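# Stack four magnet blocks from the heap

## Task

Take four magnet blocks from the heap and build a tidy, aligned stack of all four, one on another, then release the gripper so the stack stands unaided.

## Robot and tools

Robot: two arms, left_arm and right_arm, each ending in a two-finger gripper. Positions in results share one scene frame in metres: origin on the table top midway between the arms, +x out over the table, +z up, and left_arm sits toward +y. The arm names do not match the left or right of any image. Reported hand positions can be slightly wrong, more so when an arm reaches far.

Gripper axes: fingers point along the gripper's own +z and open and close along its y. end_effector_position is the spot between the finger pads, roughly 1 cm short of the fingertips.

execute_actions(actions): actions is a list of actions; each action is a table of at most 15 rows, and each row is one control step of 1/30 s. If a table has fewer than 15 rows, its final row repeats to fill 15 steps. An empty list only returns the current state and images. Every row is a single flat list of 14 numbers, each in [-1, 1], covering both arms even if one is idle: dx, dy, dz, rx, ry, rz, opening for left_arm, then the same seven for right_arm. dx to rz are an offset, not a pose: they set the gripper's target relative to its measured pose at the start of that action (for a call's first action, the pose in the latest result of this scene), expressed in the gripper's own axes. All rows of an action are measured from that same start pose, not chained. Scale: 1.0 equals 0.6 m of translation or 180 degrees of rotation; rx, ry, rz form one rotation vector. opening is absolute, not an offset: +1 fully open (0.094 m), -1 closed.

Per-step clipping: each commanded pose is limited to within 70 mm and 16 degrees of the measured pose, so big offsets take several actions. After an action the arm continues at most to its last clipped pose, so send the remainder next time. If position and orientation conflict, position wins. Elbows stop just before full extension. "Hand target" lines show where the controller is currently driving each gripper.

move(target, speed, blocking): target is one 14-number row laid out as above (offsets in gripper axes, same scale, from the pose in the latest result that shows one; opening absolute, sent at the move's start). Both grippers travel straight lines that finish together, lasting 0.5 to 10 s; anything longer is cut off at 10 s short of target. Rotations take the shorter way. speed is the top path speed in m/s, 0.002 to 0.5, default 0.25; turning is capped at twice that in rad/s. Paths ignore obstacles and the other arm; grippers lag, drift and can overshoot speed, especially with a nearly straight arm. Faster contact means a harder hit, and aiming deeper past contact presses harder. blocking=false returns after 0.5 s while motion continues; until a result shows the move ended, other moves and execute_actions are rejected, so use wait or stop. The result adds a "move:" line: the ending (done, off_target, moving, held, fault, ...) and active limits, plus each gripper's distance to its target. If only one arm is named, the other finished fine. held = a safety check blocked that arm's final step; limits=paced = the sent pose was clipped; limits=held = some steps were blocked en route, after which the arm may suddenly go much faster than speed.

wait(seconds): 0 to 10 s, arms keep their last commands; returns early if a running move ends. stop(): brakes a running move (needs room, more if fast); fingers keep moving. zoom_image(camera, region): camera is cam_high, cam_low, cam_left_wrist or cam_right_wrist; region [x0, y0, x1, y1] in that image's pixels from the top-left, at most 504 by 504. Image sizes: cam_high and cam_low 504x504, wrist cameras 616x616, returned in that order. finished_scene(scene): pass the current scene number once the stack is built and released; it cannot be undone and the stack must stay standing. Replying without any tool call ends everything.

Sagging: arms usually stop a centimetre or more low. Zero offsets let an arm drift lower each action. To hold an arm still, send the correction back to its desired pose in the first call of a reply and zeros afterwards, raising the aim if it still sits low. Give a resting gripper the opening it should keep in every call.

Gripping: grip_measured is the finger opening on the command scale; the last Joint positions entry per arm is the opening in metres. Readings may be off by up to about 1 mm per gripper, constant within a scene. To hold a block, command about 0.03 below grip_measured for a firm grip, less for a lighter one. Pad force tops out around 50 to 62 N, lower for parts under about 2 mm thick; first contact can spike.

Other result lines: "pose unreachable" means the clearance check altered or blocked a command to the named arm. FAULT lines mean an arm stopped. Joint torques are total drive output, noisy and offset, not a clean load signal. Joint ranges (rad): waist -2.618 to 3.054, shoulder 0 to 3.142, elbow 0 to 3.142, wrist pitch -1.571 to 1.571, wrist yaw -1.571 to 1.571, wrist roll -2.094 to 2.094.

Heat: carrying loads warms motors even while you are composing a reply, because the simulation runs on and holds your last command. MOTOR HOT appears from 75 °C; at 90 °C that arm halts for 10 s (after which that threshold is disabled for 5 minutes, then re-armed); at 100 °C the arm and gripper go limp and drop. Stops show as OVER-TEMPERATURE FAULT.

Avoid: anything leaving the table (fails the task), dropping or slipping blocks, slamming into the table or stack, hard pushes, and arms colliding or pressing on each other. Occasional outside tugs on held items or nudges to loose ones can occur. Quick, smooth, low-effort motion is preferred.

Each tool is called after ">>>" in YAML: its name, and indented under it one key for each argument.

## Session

>>> execute_actions:
  actions: []

Scene clock: 0.00 s.
left_arm: end_effector_position=(+0.4882, +0.0137, +0.3631) grip_measured=+1.000 end_effector_quat_wxyz=(+0.646, +0.631, +0.276, +0.330) | right_arm: end_effector_position=(+0.4803, -0.2115, +0.2944) grip_measured=+1.000 end_effector_quat_wxyz=(+0.204, -0.573, +0.650, -0.455)
Joint positions: left_arm=[-0.323  1.56   1.19   0.425  0.324  1.613  0.094] | right_arm=[ 0.224  1.741  1.702 -0.661  0.677 -1.387  0.094]
Joint velocities: left_arm=[ 0.017 -0.017  0.012 -0.081  0.007 -0.007  0.   ] | right_arm=[-0.002  0.007  0.012  0.022 -0.007 -0.037  0.   ]
Joint torques (N m, as the arm reports them, + toward a larger angle): no reading
Hand target (left_arm): +0.488, +0.014, +0.361; +0.644, +0.633, +0.281, +0.326
Hand target (right_arm): +0.479, -0.212, +0.296; +0.203, -0.572, +0.651, -0.455

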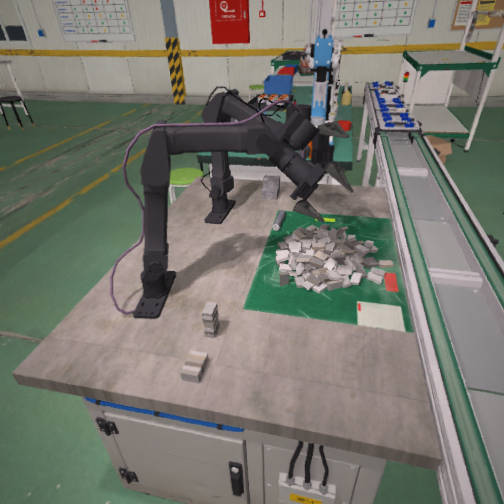

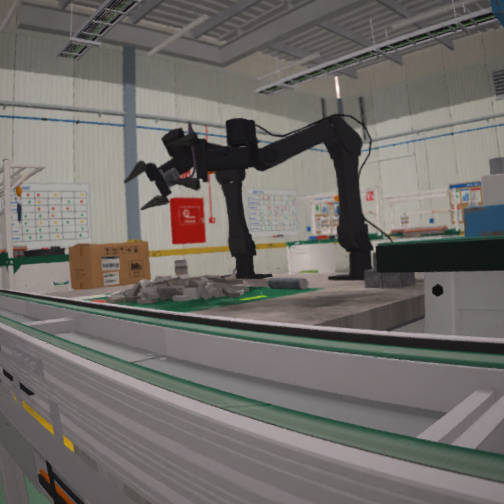

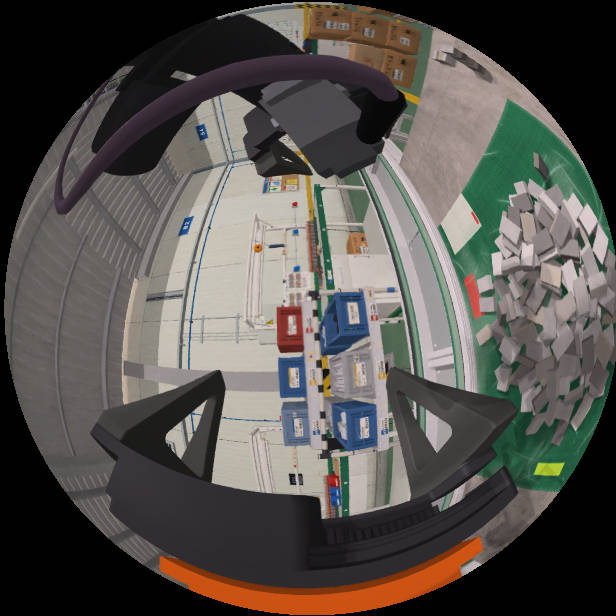

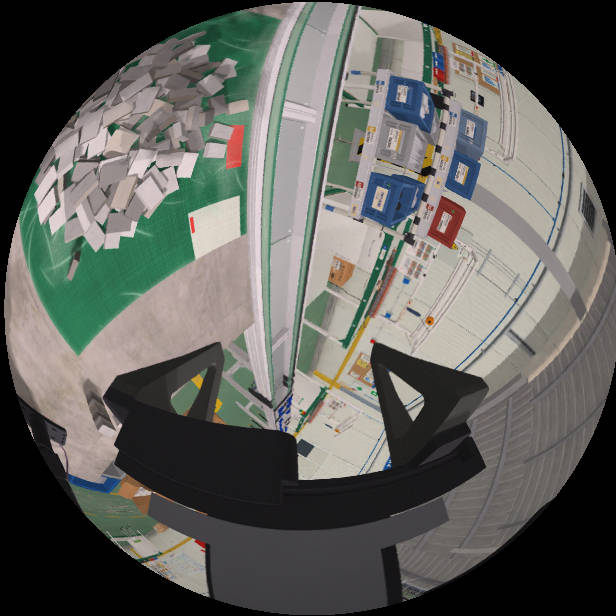

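>>> move:
  target: [0.113,0.02,-0.52,0.01,0.2,0.01,1, -0.107,0.341,-0.068,-0.329,0.147,0.414,-0.2]
  speed: 0.4

Scene clock: 5.70 s.
left_arm: end_effector_position=(+0.2898, +0.2621, +0.3830) grip_measured=+1.000 end_effector_quat_wxyz=(+0.513, +0.510, +0.440, +0.531) | right_arm: end_effector_position=(+0.3517, -0.1511, +0.1286) grip_measured=-0.198 end_effector_quat_wxyz=(-0.002, -0.011, +1.000, -0.009)
Joint positions: left_arm=[ 0.365  0.501  0.732 -0.133  0.382  1.625  0.094] | right_arm=[ 0.212  1.985  1.811 -1.407  0.016  0.348  0.038]
Joint velocities: left_arm=[ 0.007 -0.007  0.002  0.081 -0.022 -0.007  0.   ] | right_arm=[ 0.007  0.002  0.017 -0.007 -0.037  0.037 -0.   ]
Joint torques (N m, as the arm reports them, + toward a larger angle): left_arm=[0.59 0.   6.13 1.98 0.05 0.02] | right_arm=[ -0.63 -10.29   3.96   0.63  -0.12   0.09]
Hand target (left_arm): +0.288, +0.262, +0.371; +0.509, +0.516, +0.449, +0.522
Hand target (right_arm): +0.350, -0.153, +0.129; -0.000, -0.002, +1.000, -0.003
Off the commanded pose (left_arm): 0.020 m, 3 deg.
Off the commanded pose (right_arm): 0.002 m, 2 deg.
move: off_target (left_arm)

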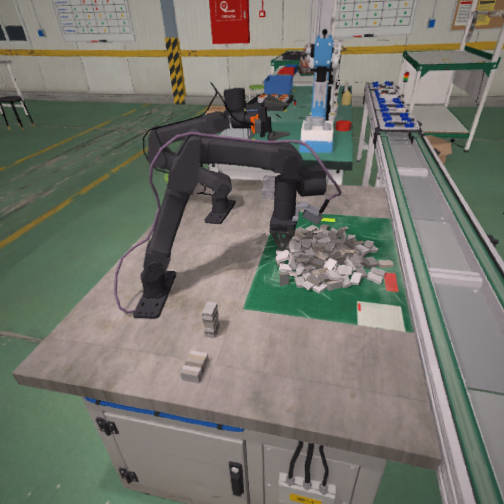

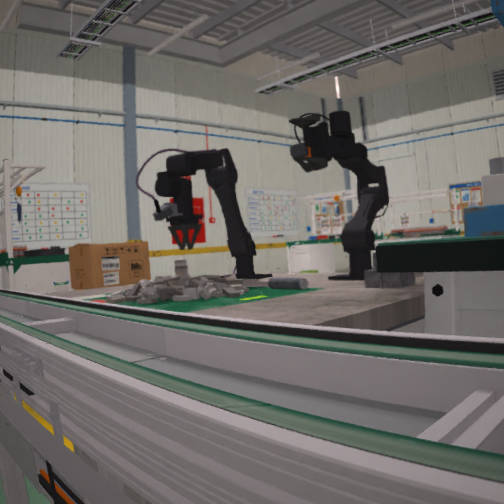

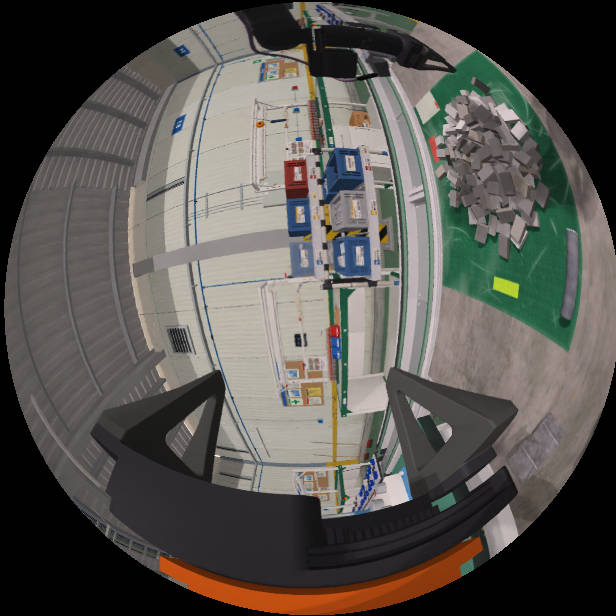

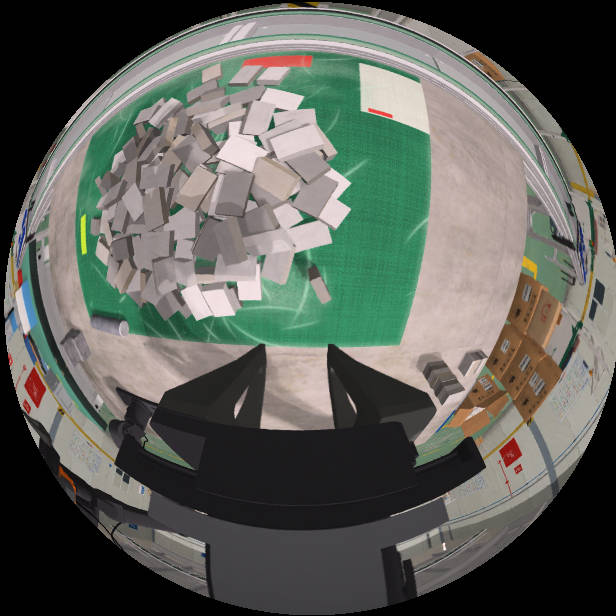

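>>> zoom_image:
  camera: "cam_right_wrist"
  region: [150, 140, 390, 340]

Region (150, 140, 390, 340) of cam_right_wrist's 616x616 image, scaled by 2.100, with more detail than that image has.

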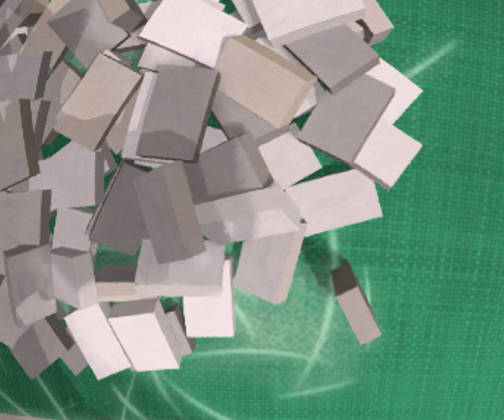

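>>> move:
  target: [0,0,0,0,0,0,1, -0.09,-0.032,0.14,0,0,0.425,-0.2]
  speed: 0.4

>>> zoom_image:
  camera: "cam_right_wrist"
  region: [200, 240, 400, 440]

Scene clock: 10.60 s.
left_arm: end_effector_position=(+0.2896, +0.2617, +0.3843) grip_measured=+1.000 end_effector_quat_wxyz=(+0.514, +0.510, +0.438, +0.532) | right_arm: end_effector_position=(+0.4095, -0.1649, +0.0546) grip_measured=-0.198 end_effector_quat_wxyz=(+0.012, +0.602, +0.798, +0.003)
Joint positions: left_arm=[ 0.365  0.501  0.732 -0.127  0.385  1.625  0.094] | right_arm=[ 0.132  2.179  1.811 -1.184  0.015  1.583  0.038]
Joint velocities: left_arm=[-0.002  0.007 -0.007  0.022 -0.007 -0.081  0.   ] | right_arm=[-0.002 -0.007 -0.007 -0.051 -0.022 -0.022 -0.001]
Joint torques (N m, as the arm reports them, + toward a larger angle): left_arm=[-0.01  1.8   8.26  2.21 -0.05  0.  ] | right_arm=[-0.85 -9.67  4.05  0.66  0.    0.07]
Hand target (left_arm): +0.290, +0.262, +0.383; +0.513, +0.511, +0.440, +0.531
Hand target (right_arm): +0.405, -0.170, +0.045; +0.004, +0.610, +0.792, -0.009
Off the commanded pose (left_arm): 0.001 m, 0 deg.
Off the commanded pose (right_arm): 0.012 m, 2 deg.
move: off_target (right_arm)

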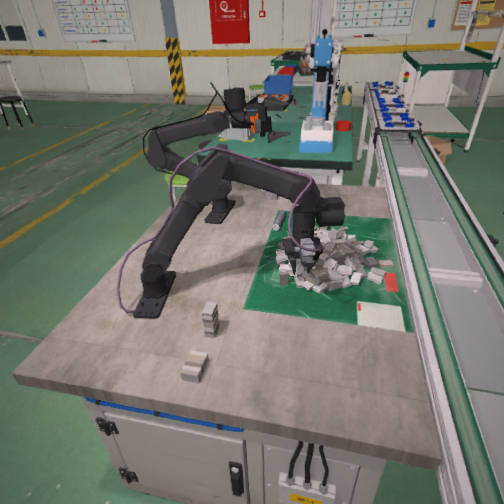

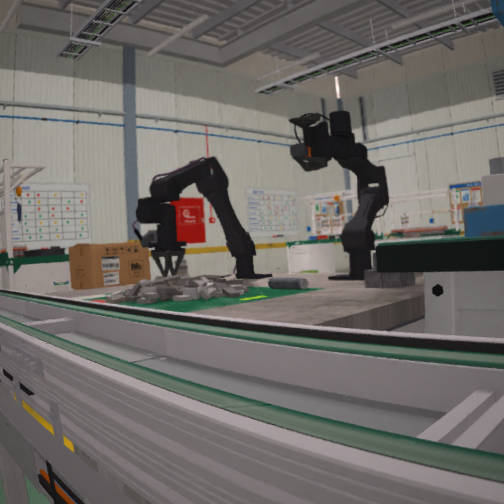

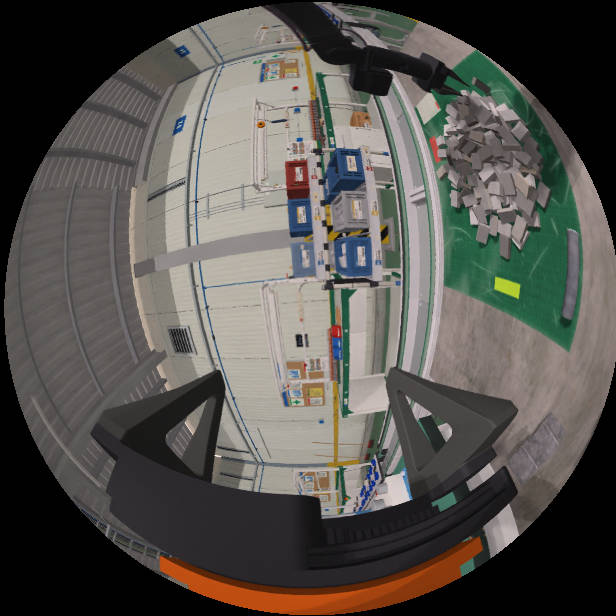

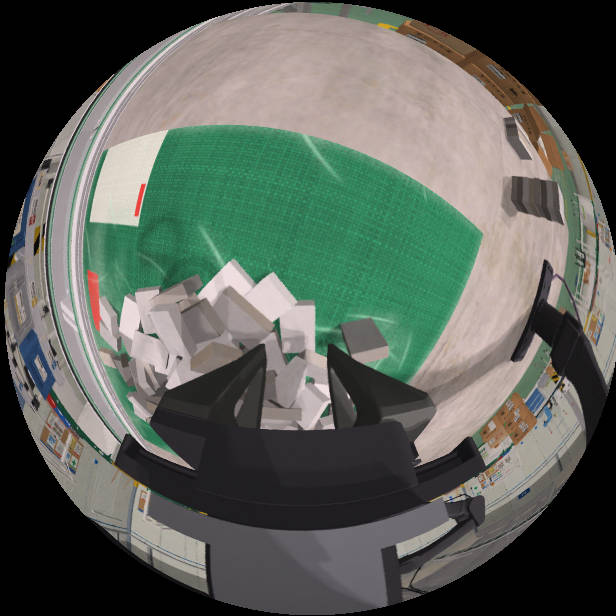

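Region (200, 240, 400, 440) of cam_right_wrist's 616x616 image, scaled by 2.520, with more detail than that image has.

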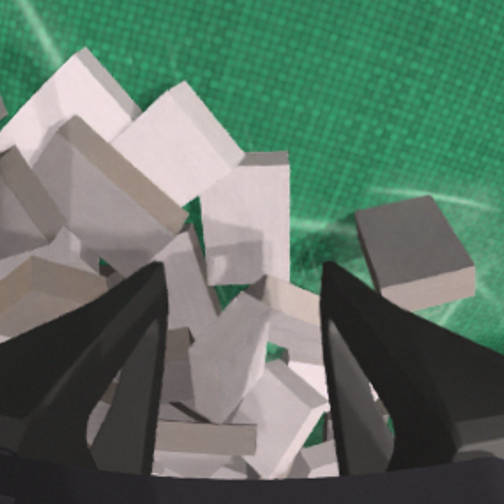

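>>> move:
  target: [0,0,0,0,0,0,1, 0.008,-0.004,0.05,0.008,0.006,0,-0.3]
  speed: 0.06

>>> zoom_image:
  camera: "cam_right_wrist"
  region: [200, 240, 400, 440]

Scene clock: 15.00 s.
left_arm: end_effector_position=(+0.2895, +0.2616, +0.3856) grip_measured=+1.000 end_effector_quat_wxyz=(+0.515, +0.509, +0.436, +0.534) | right_arm: end_effector_position=(+0.4136, -0.1603, +0.0392) grip_measured=-0.298 end_effector_quat_wxyz=(+0.009, +0.603, +0.798, +0.013)
Joint positions: left_arm=[ 0.365  0.501  0.732 -0.121  0.385  1.625  0.094] | right_arm=[ 0.132  2.198  1.779 -1.121 -0.002  1.586  0.033]
Joint velocities: left_arm=[-0.017 -0.022 -0.007 -0.051  0.037 -0.022  0.   ] | right_arm=[-0.002  0.017  0.002  0.022 -0.037 -0.037  0.001]
Joint torques (N m, as the arm reports them, + toward a larger angle): left_arm=[-0.02  1.81  8.26  2.21 -0.02  0.  ] | right_arm=[ 0.15 -9.05  3.82  0.71 -0.05  0.03]
Hand target (left_arm): +0.290, +0.262, +0.384; +0.514, +0.510, +0.438, +0.532
Hand target (right_arm): +0.406, -0.161, +0.025; -0.004, +0.602, +0.798, -0.001
Off the commanded pose (left_arm): 0.001 m, 0 deg.
Off the commanded pose (right_arm): 0.016 m, 2 deg.
move: off_target (right_arm)

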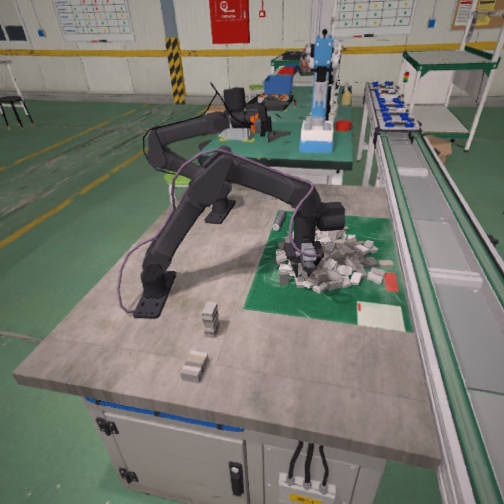

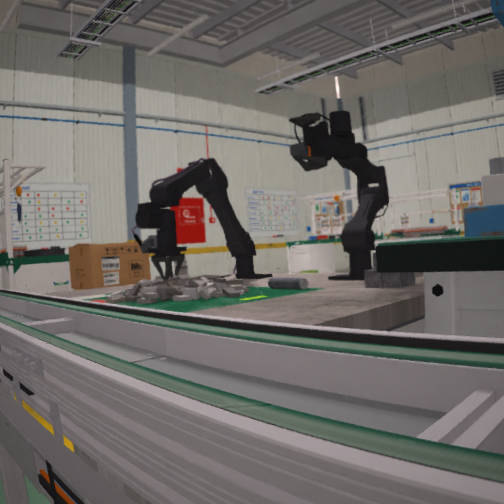

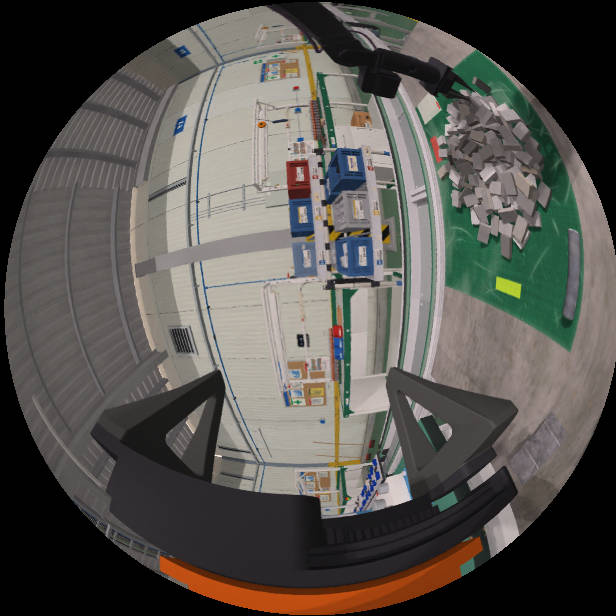

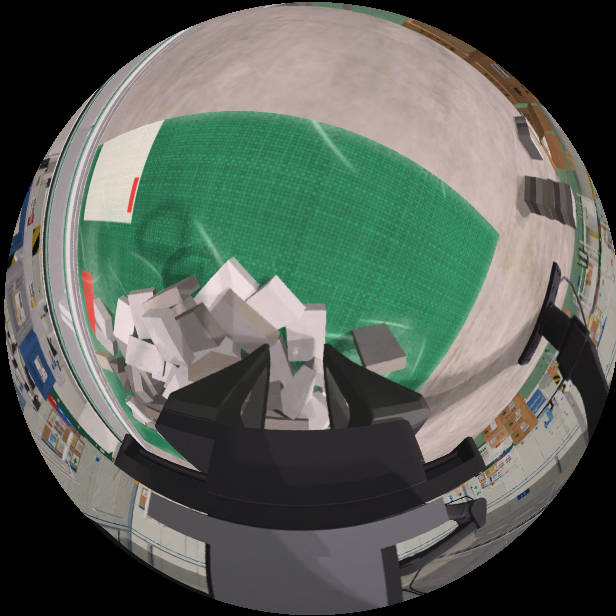

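Region (200, 240, 400, 440) of cam_right_wrist's 616x616 image, scaled by 2.520, with more detail than that image has.

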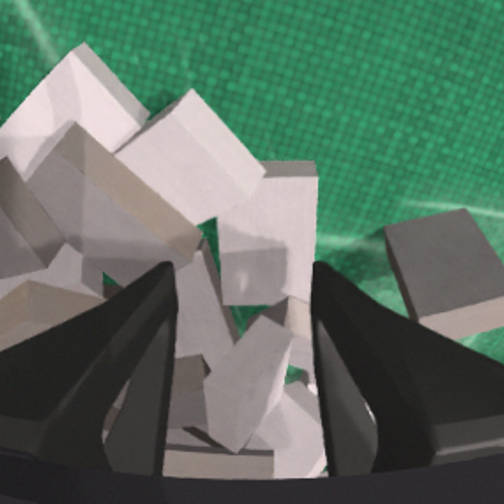

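>>> execute_actions:
  actions:
    - [[0,0,0,0,0,0,1, 0,0,-0.02,0,0,-0.02,-0.25],[0,0,0,0,0,0,1, 0,0,-0.03,0,0,-0.04,-0.25],[0,0,0,0,0,0,1, 0.005,-0.005,-0.04,0,0,-0.06,-0.2],[0,0,0,0,0,0,1, 0.01,-0.01,-0.045,0,0,-0.08,-0.2],[0,0,0,0,0,0,1, 0.015,-0.015,-0.05,0,0,-0.10,-0.2],[0,0,0,0,0,0,1, 0.022,-0.022,-0.05,0,0,-0.12,-0.2],[0,0,0,0,0,0,1, 0.03,-0.03,-0.05,0,0,-0.14,-0.2],[0,0,0,0,0,0,1, 0.037,-0.037,-0.05,0,0,-0.16,-0.2],[0,0,0,0,0,0,1, 0.044,-0.044,-0.045,0,0,-0.18,-0.2],[0,0,0,0,0,0,1, 0.05,-0.05,-0.04,0,0,-0.20,-0.2],[0,0,0,0,0,0,1, 0.056,-0.056,-0.035,0,0,-0.22,-0.2],[0,0,0,0,0,0,1, 0.061,-0.062,-0.03,0,0,-0.24,-0.2],[0,0,0,0,0,0,1, 0.066,-0.068,-0.03,0,0,-0.26,-0.2],[0,0,0,0,0,0,1, 0.07,-0.072,-0.03,0,0,-0.28,-0.2],[0,0,0,0,0,0,1, 0.07,-0.072,-0.03,0,0,-0.29,-0.2]]

>>> wait:
  seconds: 0.3

>>> zoom_image:
  camera: "cam_right_wrist"
  region: [150, 180, 450, 430]

Scene clock: 22.93 s.
left_arm: end_effector_position=(+0.2894, +0.2616, +0.3870) grip_measured=+1.000 end_effector_quat_wxyz=(+0.516, +0.508, +0.434, +0.536) | right_arm: end_effector_position=(+0.3685, -0.1329, +0.0620) grip_measured=-0.202 end_effector_quat_wxyz=(+0.008, +0.336, +0.942, +0.009)
Joint positions: left_arm=[ 0.365  0.501  0.732 -0.115  0.385  1.625  0.094] | right_arm=[ 0.231  2.056  1.649 -1.14  -0.002  1.077  0.037]
Joint velocities: left_arm=[ 0.002  0.002 -0.007  0.051 -0.066  0.022  0.   ] | right_arm=[ 0.266 -0.11  -0.466  0.007 -0.007 -1.223  0.001]
Joint torques (N m, as the arm reports them, + toward a larger angle): left_arm=[-0.01  1.81  8.26  2.22 -0.03  0.  ] | right_arm=[ -0.32 -10.34   4.32   0.88   0.07  -0.03]
Hand target (left_arm): +0.290, +0.262, +0.386; +0.515, +0.509, +0.436, +0.534
Hand target (right_arm): +0.360, -0.132, +0.056; +0.009, +0.239, +0.971, +0.002
Off the commanded pose (left_arm): 0.001 m, 0 deg.
Off the commanded pose (right_arm): 0.010 m, 17 deg; orientation clipped at the last step of the last action.

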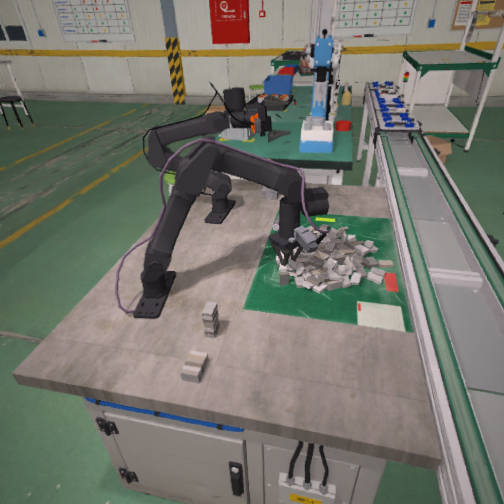

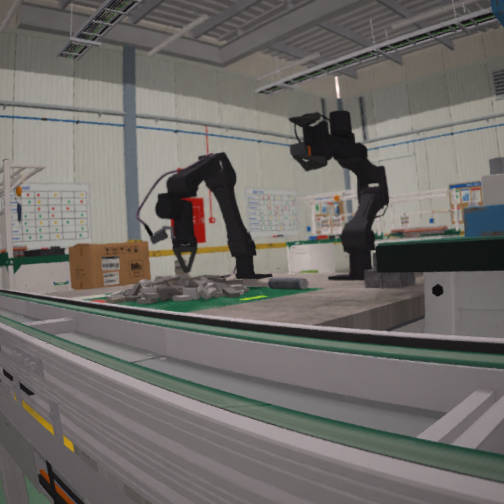

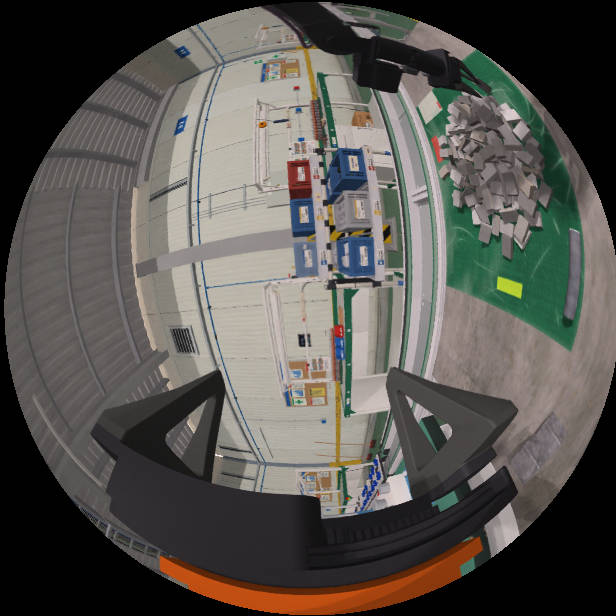

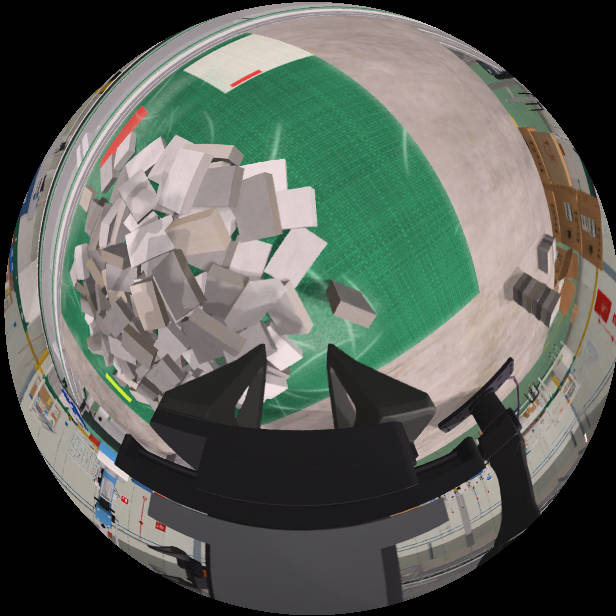

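Scene clock: 23.23 s.
left_arm: end_effector_position=(+0.2894, +0.2616, +0.3871) grip_measured=+1.000 end_effector_quat_wxyz=(+0.516, +0.508, +0.434, +0.536) | right_arm: end_effector_position=(+0.3604, -0.1295, +0.0551) grip_measured=-0.202 end_effector_quat_wxyz=(+0.002, +0.253, +0.967, +0.002)
Joint positions: left_arm=[ 0.365  0.501  0.732 -0.115  0.385  1.625  0.094] | right_arm=[ 0.247  2.054  1.619 -1.13  -0.002  0.919  0.037]
Joint velocities: left_arm=[ 0.002 -0.007  0.007 -0.007 -0.022 -0.022  0.   ] | right_arm=[-0.007 -0.007 -0.007 -0.022  0.022 -0.227  0.001]
Joint torques (N m, as the arm reports them, + toward a larger angle): left_arm=[-0.01  1.81  8.25  2.21 -0.02  0.  ] | right_arm=[ -0.32 -10.64   4.35   0.68   0.02  -0.06]
Hand target (left_arm): +0.290, +0.262, +0.386; +0.515, +0.509, +0.436, +0.534
Hand target (right_arm): +0.360, -0.132, +0.056; +0.009, +0.239, +0.971, +0.002
Off the commanded pose (left_arm): 0.001 m, 0 deg.
Off the commanded pose (right_arm): 0.003 m, 8 deg; orientation clipped at the last step of the last action.
wait: 0.30 s; no rest

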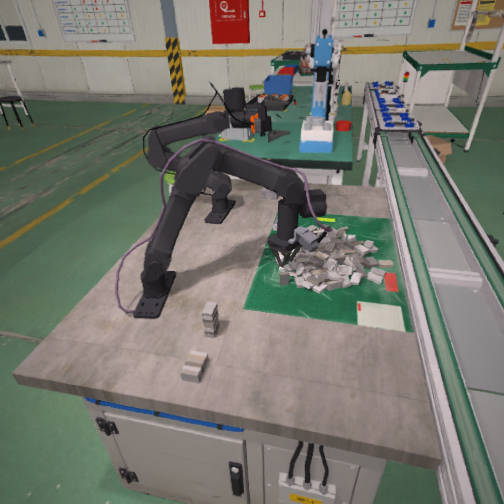

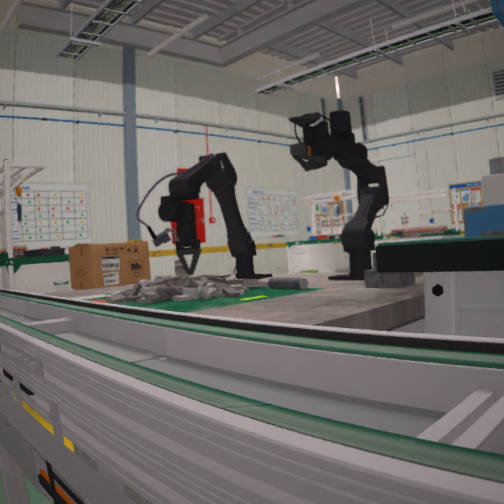

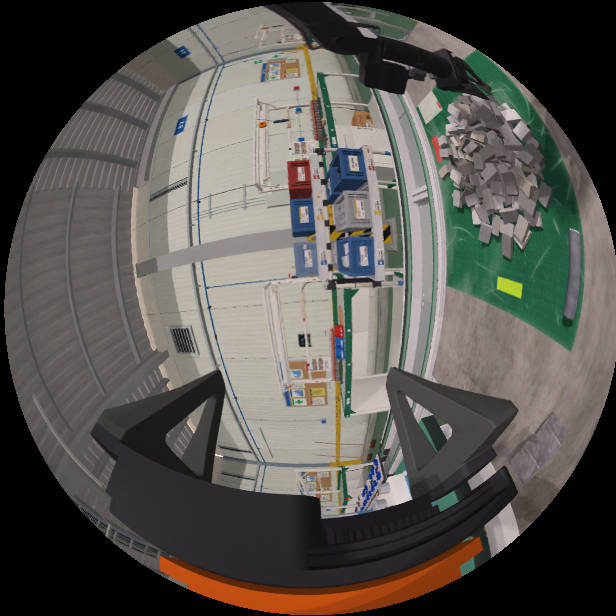

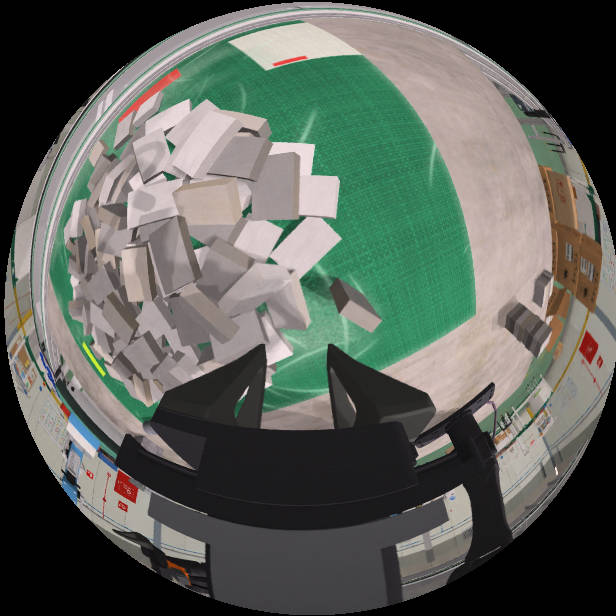

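Region (150, 180, 450, 430) of cam_right_wrist's 616x616 image, scaled by 1.680, with more detail than that image has.

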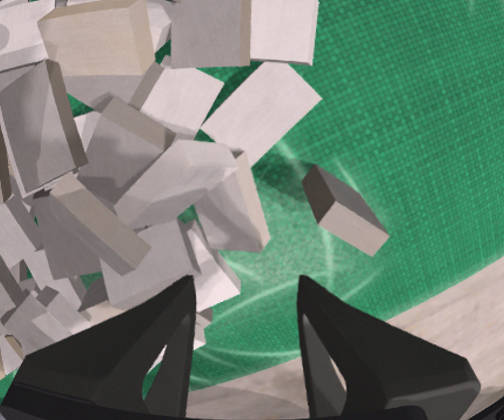

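>>> execute_actions:
  actions: []

Scene clock: 27.43 s.
left_arm: end_effector_position=(+0.2894, +0.2616, +0.3871) grip_measured=+1.000 end_effector_quat_wxyz=(+0.516, +0.508, +0.434, +0.536) | right_arm: end_effector_position=(+0.3614, -0.1290, +0.0551) grip_measured=-0.202 end_effector_quat_wxyz=(+0.004, +0.242, +0.970, +0.004)
Joint positions: left_arm=[ 0.365  0.501  0.732 -0.115  0.385  1.625  0.094] | right_arm=[ 0.247  2.054  1.619 -1.126 -0.002  0.895  0.037]
Joint velocities: left_arm=[ 0.012 -0.022  0.007 -0.037 -0.037 -0.007  0.   ] | right_arm=[ 0.007  0.012  0.007 -0.007  0.007 -0.081  0.   ]
Joint torques (N m, as the arm reports them, + toward a larger angle): left_arm=[-0.02  1.8   8.25  2.21 -0.03  0.  ] | right_arm=[ -0.15 -10.77   4.26   0.7    0.06  -0.06]
Hand target (left_arm): +0.290, +0.262, +0.386; +0.515, +0.509, +0.436, +0.534
Hand target (right_arm): +0.360, -0.132, +0.056; +0.009, +0.238, +0.971, +0.002
Off the commanded pose (left_arm): 0.001 m, 0 deg.
Off the commanded pose (right_arm): 0.003 m, 6 deg; orientation clipped at the last step of the last action.

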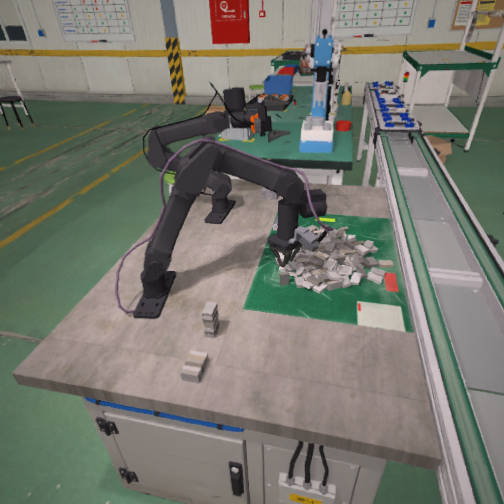

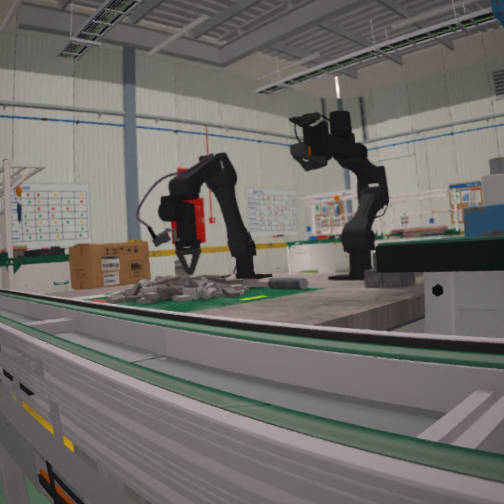

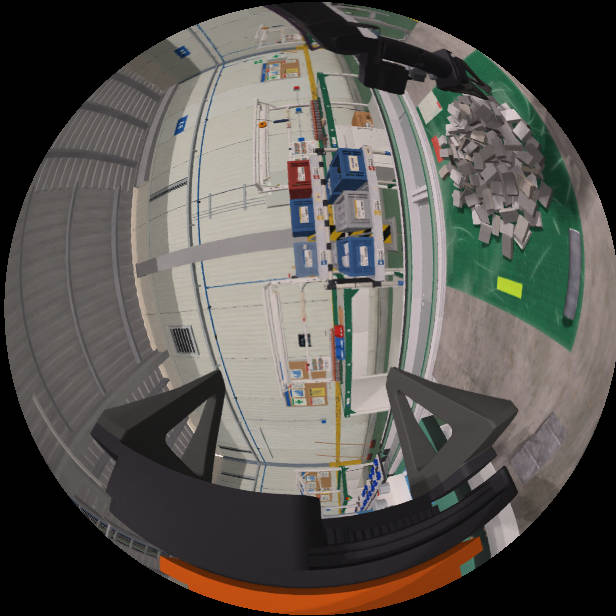

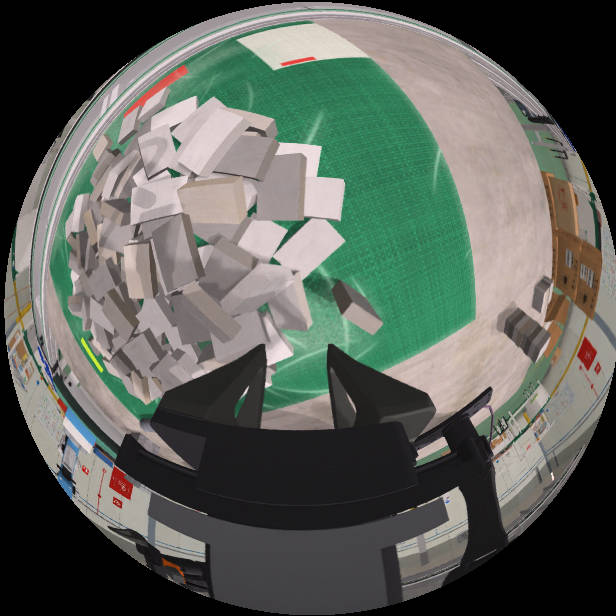

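>>> zoom_image:
  camera: "cam_right_wrist"
  region: [220, 160, 420, 360]

Region (220, 160, 420, 360) of cam_right_wrist's 616x616 image, scaled by 2.520, with more detail than that image has.

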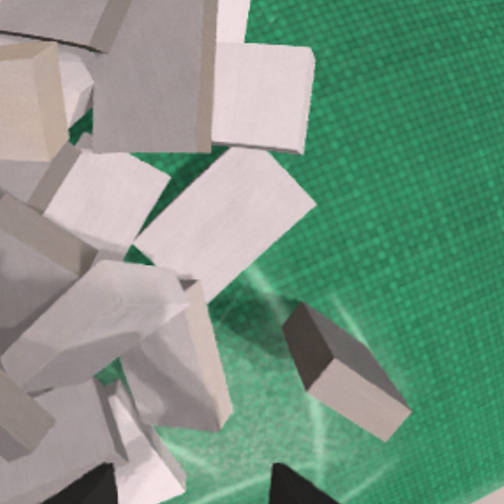

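>>> move:
  target: [0,0,0,0,0,0,1,-0.103,-0.021,0.005,0,0,0.255,-0.2]
  speed: 0.4

>>> zoom_image:
  camera: "cam_right_wrist"
  region: [180, 180, 420, 420]

Scene clock: 31.67 s.
left_arm: end_effector_position=(+0.2892, +0.2615, +0.3884) grip_measured=+1.000 end_effector_quat_wxyz=(+0.516, +0.507, +0.432, +0.538) | right_arm: end_effector_position=(+0.4069, -0.1676, +0.0508) grip_measured=-0.202 end_effector_quat_wxyz=(+0.004, +0.594, +0.805, +0.007)
Joint positions: left_arm=[ 0.365  0.501  0.732 -0.109  0.385  1.625  0.094] | right_arm=[ 0.12   2.17   1.782 -1.166 -0.002  1.552  0.037]
Joint velocities: left_arm=[-0.017 -0.007 -0.012  0.081  0.037 -0.11   0.   ] | right_arm=[-0.002  0.012 -0.012 -0.095  0.022  0.051 -0.001]
Joint torques (N m, as the arm reports them, + toward a larger angle): left_arm=[-0.01  1.81  8.25  2.21 -0.03  0.  ] | right_arm=[-0.63 -9.3   7.59  0.43 -0.07  0.08]
Hand target (left_arm): +0.289, +0.262, +0.387; +0.516, +0.508, +0.434, +0.536
Hand target (right_arm): +0.410, -0.169, +0.052; +0.002, +0.601, +0.799, +0.005
Off the commanded pose (left_arm): 0.001 m, 0 deg.
Off the commanded pose (right_arm): 0.004 m, 1 deg.
move: done

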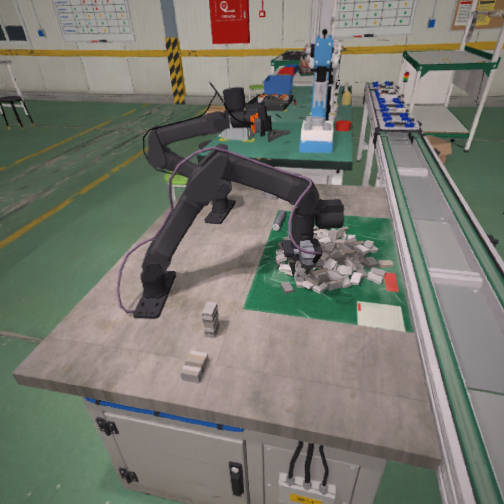

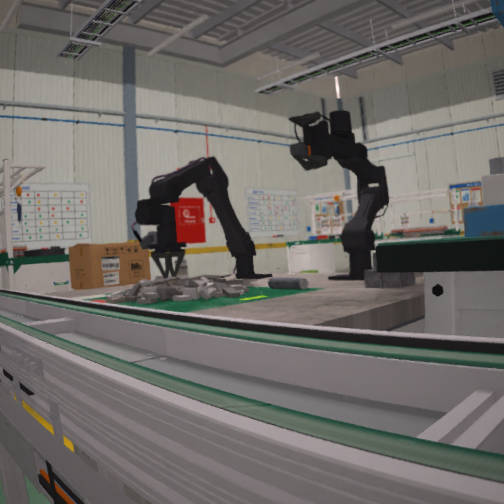

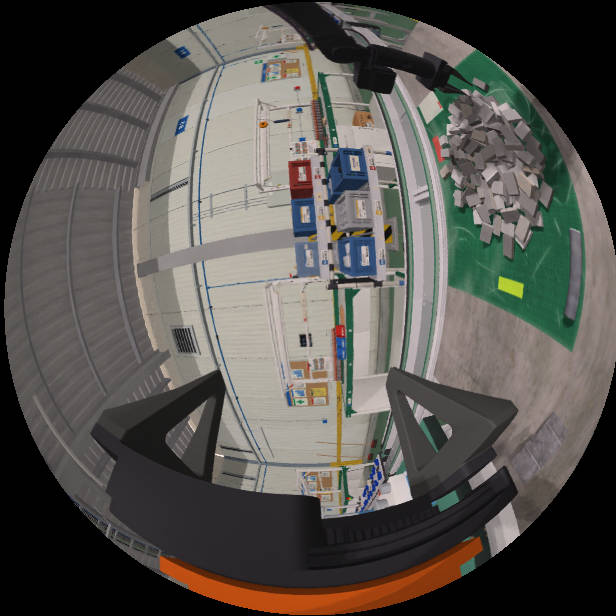

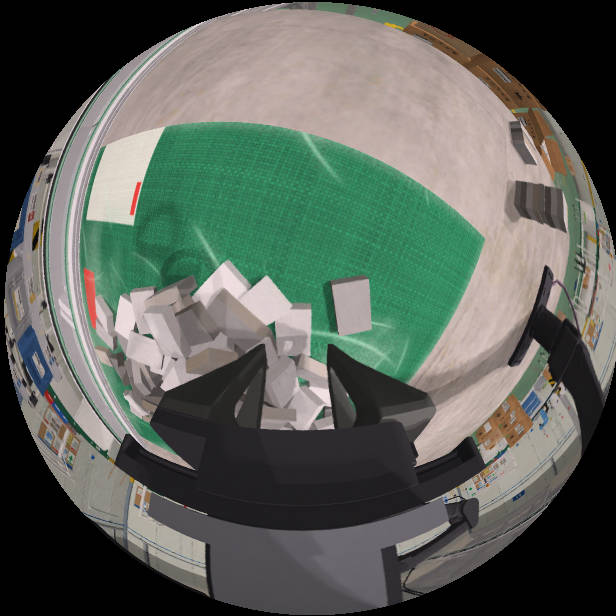

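Region (180, 180, 420, 420) of cam_right_wrist's 616x616 image, scaled by 2.100, with more detail than that image has.

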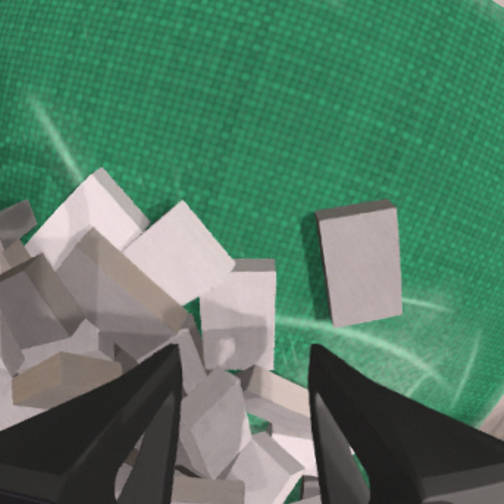

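>>> move:
  target: [0,0,0,0,0,0,1,-0.017,-0.067,0.02,0,0,-0.03,-0.2]
  speed: 0.25

>>> zoom_image:
  camera: "cam_right_wrist"
  region: [200, 240, 400, 440]

Scene clock: 36.20 s.
left_arm: end_effector_position=(+0.2891, +0.2615, +0.3897) grip_measured=+1.000 end_effector_quat_wxyz=(+0.517, +0.506, +0.430, +0.540) | right_arm: end_effector_position=(+0.3753, -0.1852, +0.0374) grip_measured=-0.202 end_effector_quat_wxyz=(+0.004, +0.556, +0.831, +0.006)
Joint positions: left_arm=[ 0.365  0.501  0.732 -0.104  0.385  1.625  0.094] | right_arm=[ 0.099  2.046  1.535 -1.046 -0.002  1.439  0.037]
Joint velocities: left_arm=[ 0.007 -0.002  0.022 -0.007  0.037  0.066  0.   ] | right_arm=[-0.022  0.007 -0.012 -0.007  0.051 -0.081  0.   ]
Joint torques (N m, as the arm reports them, + toward a larger angle): left_arm=[-0.01  1.82  8.26  2.2  -0.03  0.  ] | right_arm=[ -0.75 -10.63   3.83   0.68  -0.04  -0.03]
Hand target (left_arm): +0.289, +0.262, +0.388; +0.517, +0.507, +0.432, +0.538
Hand target (right_arm): +0.372, -0.189, +0.038; +0.004, +0.555, +0.832, +0.006
Off the commanded pose (left_arm): 0.001 m, 0 deg.
Off the commanded pose (right_arm): 0.005 m, 0 deg.
move: done

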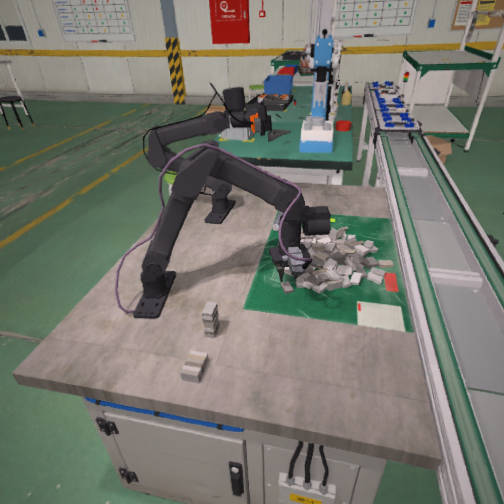

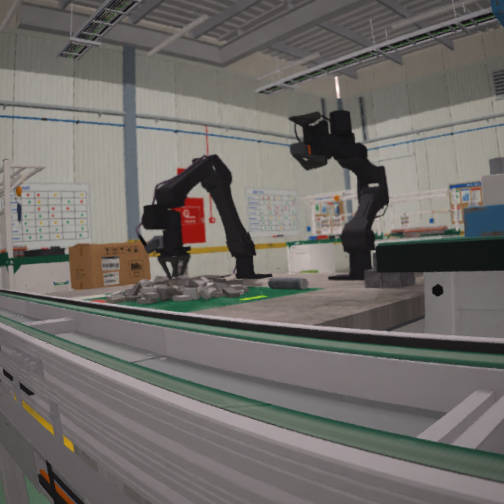

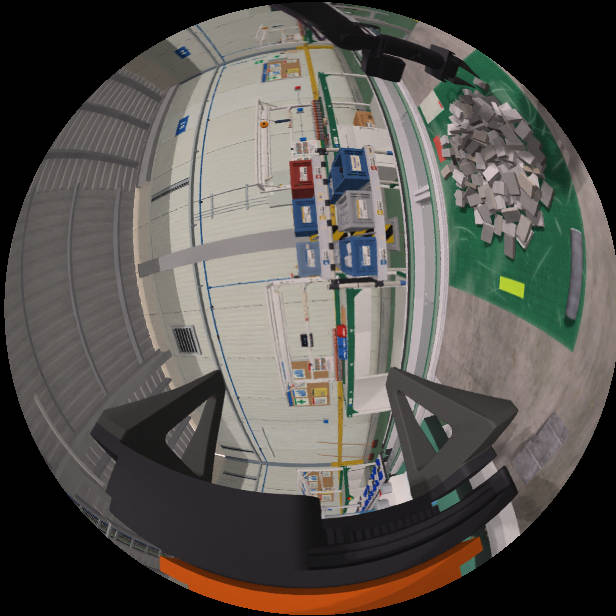

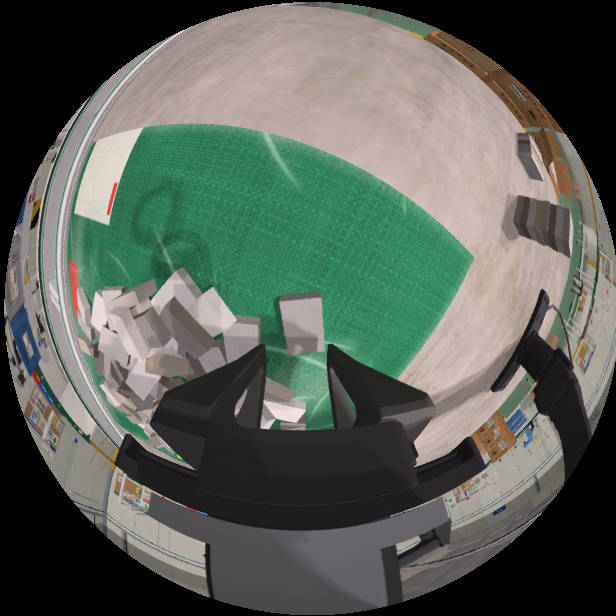

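Region (200, 240, 400, 440) of cam_right_wrist's 616x616 image, scaled by 2.520, with more detail than that image has.

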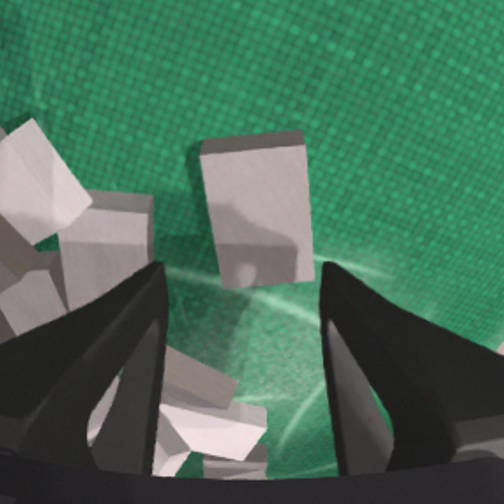

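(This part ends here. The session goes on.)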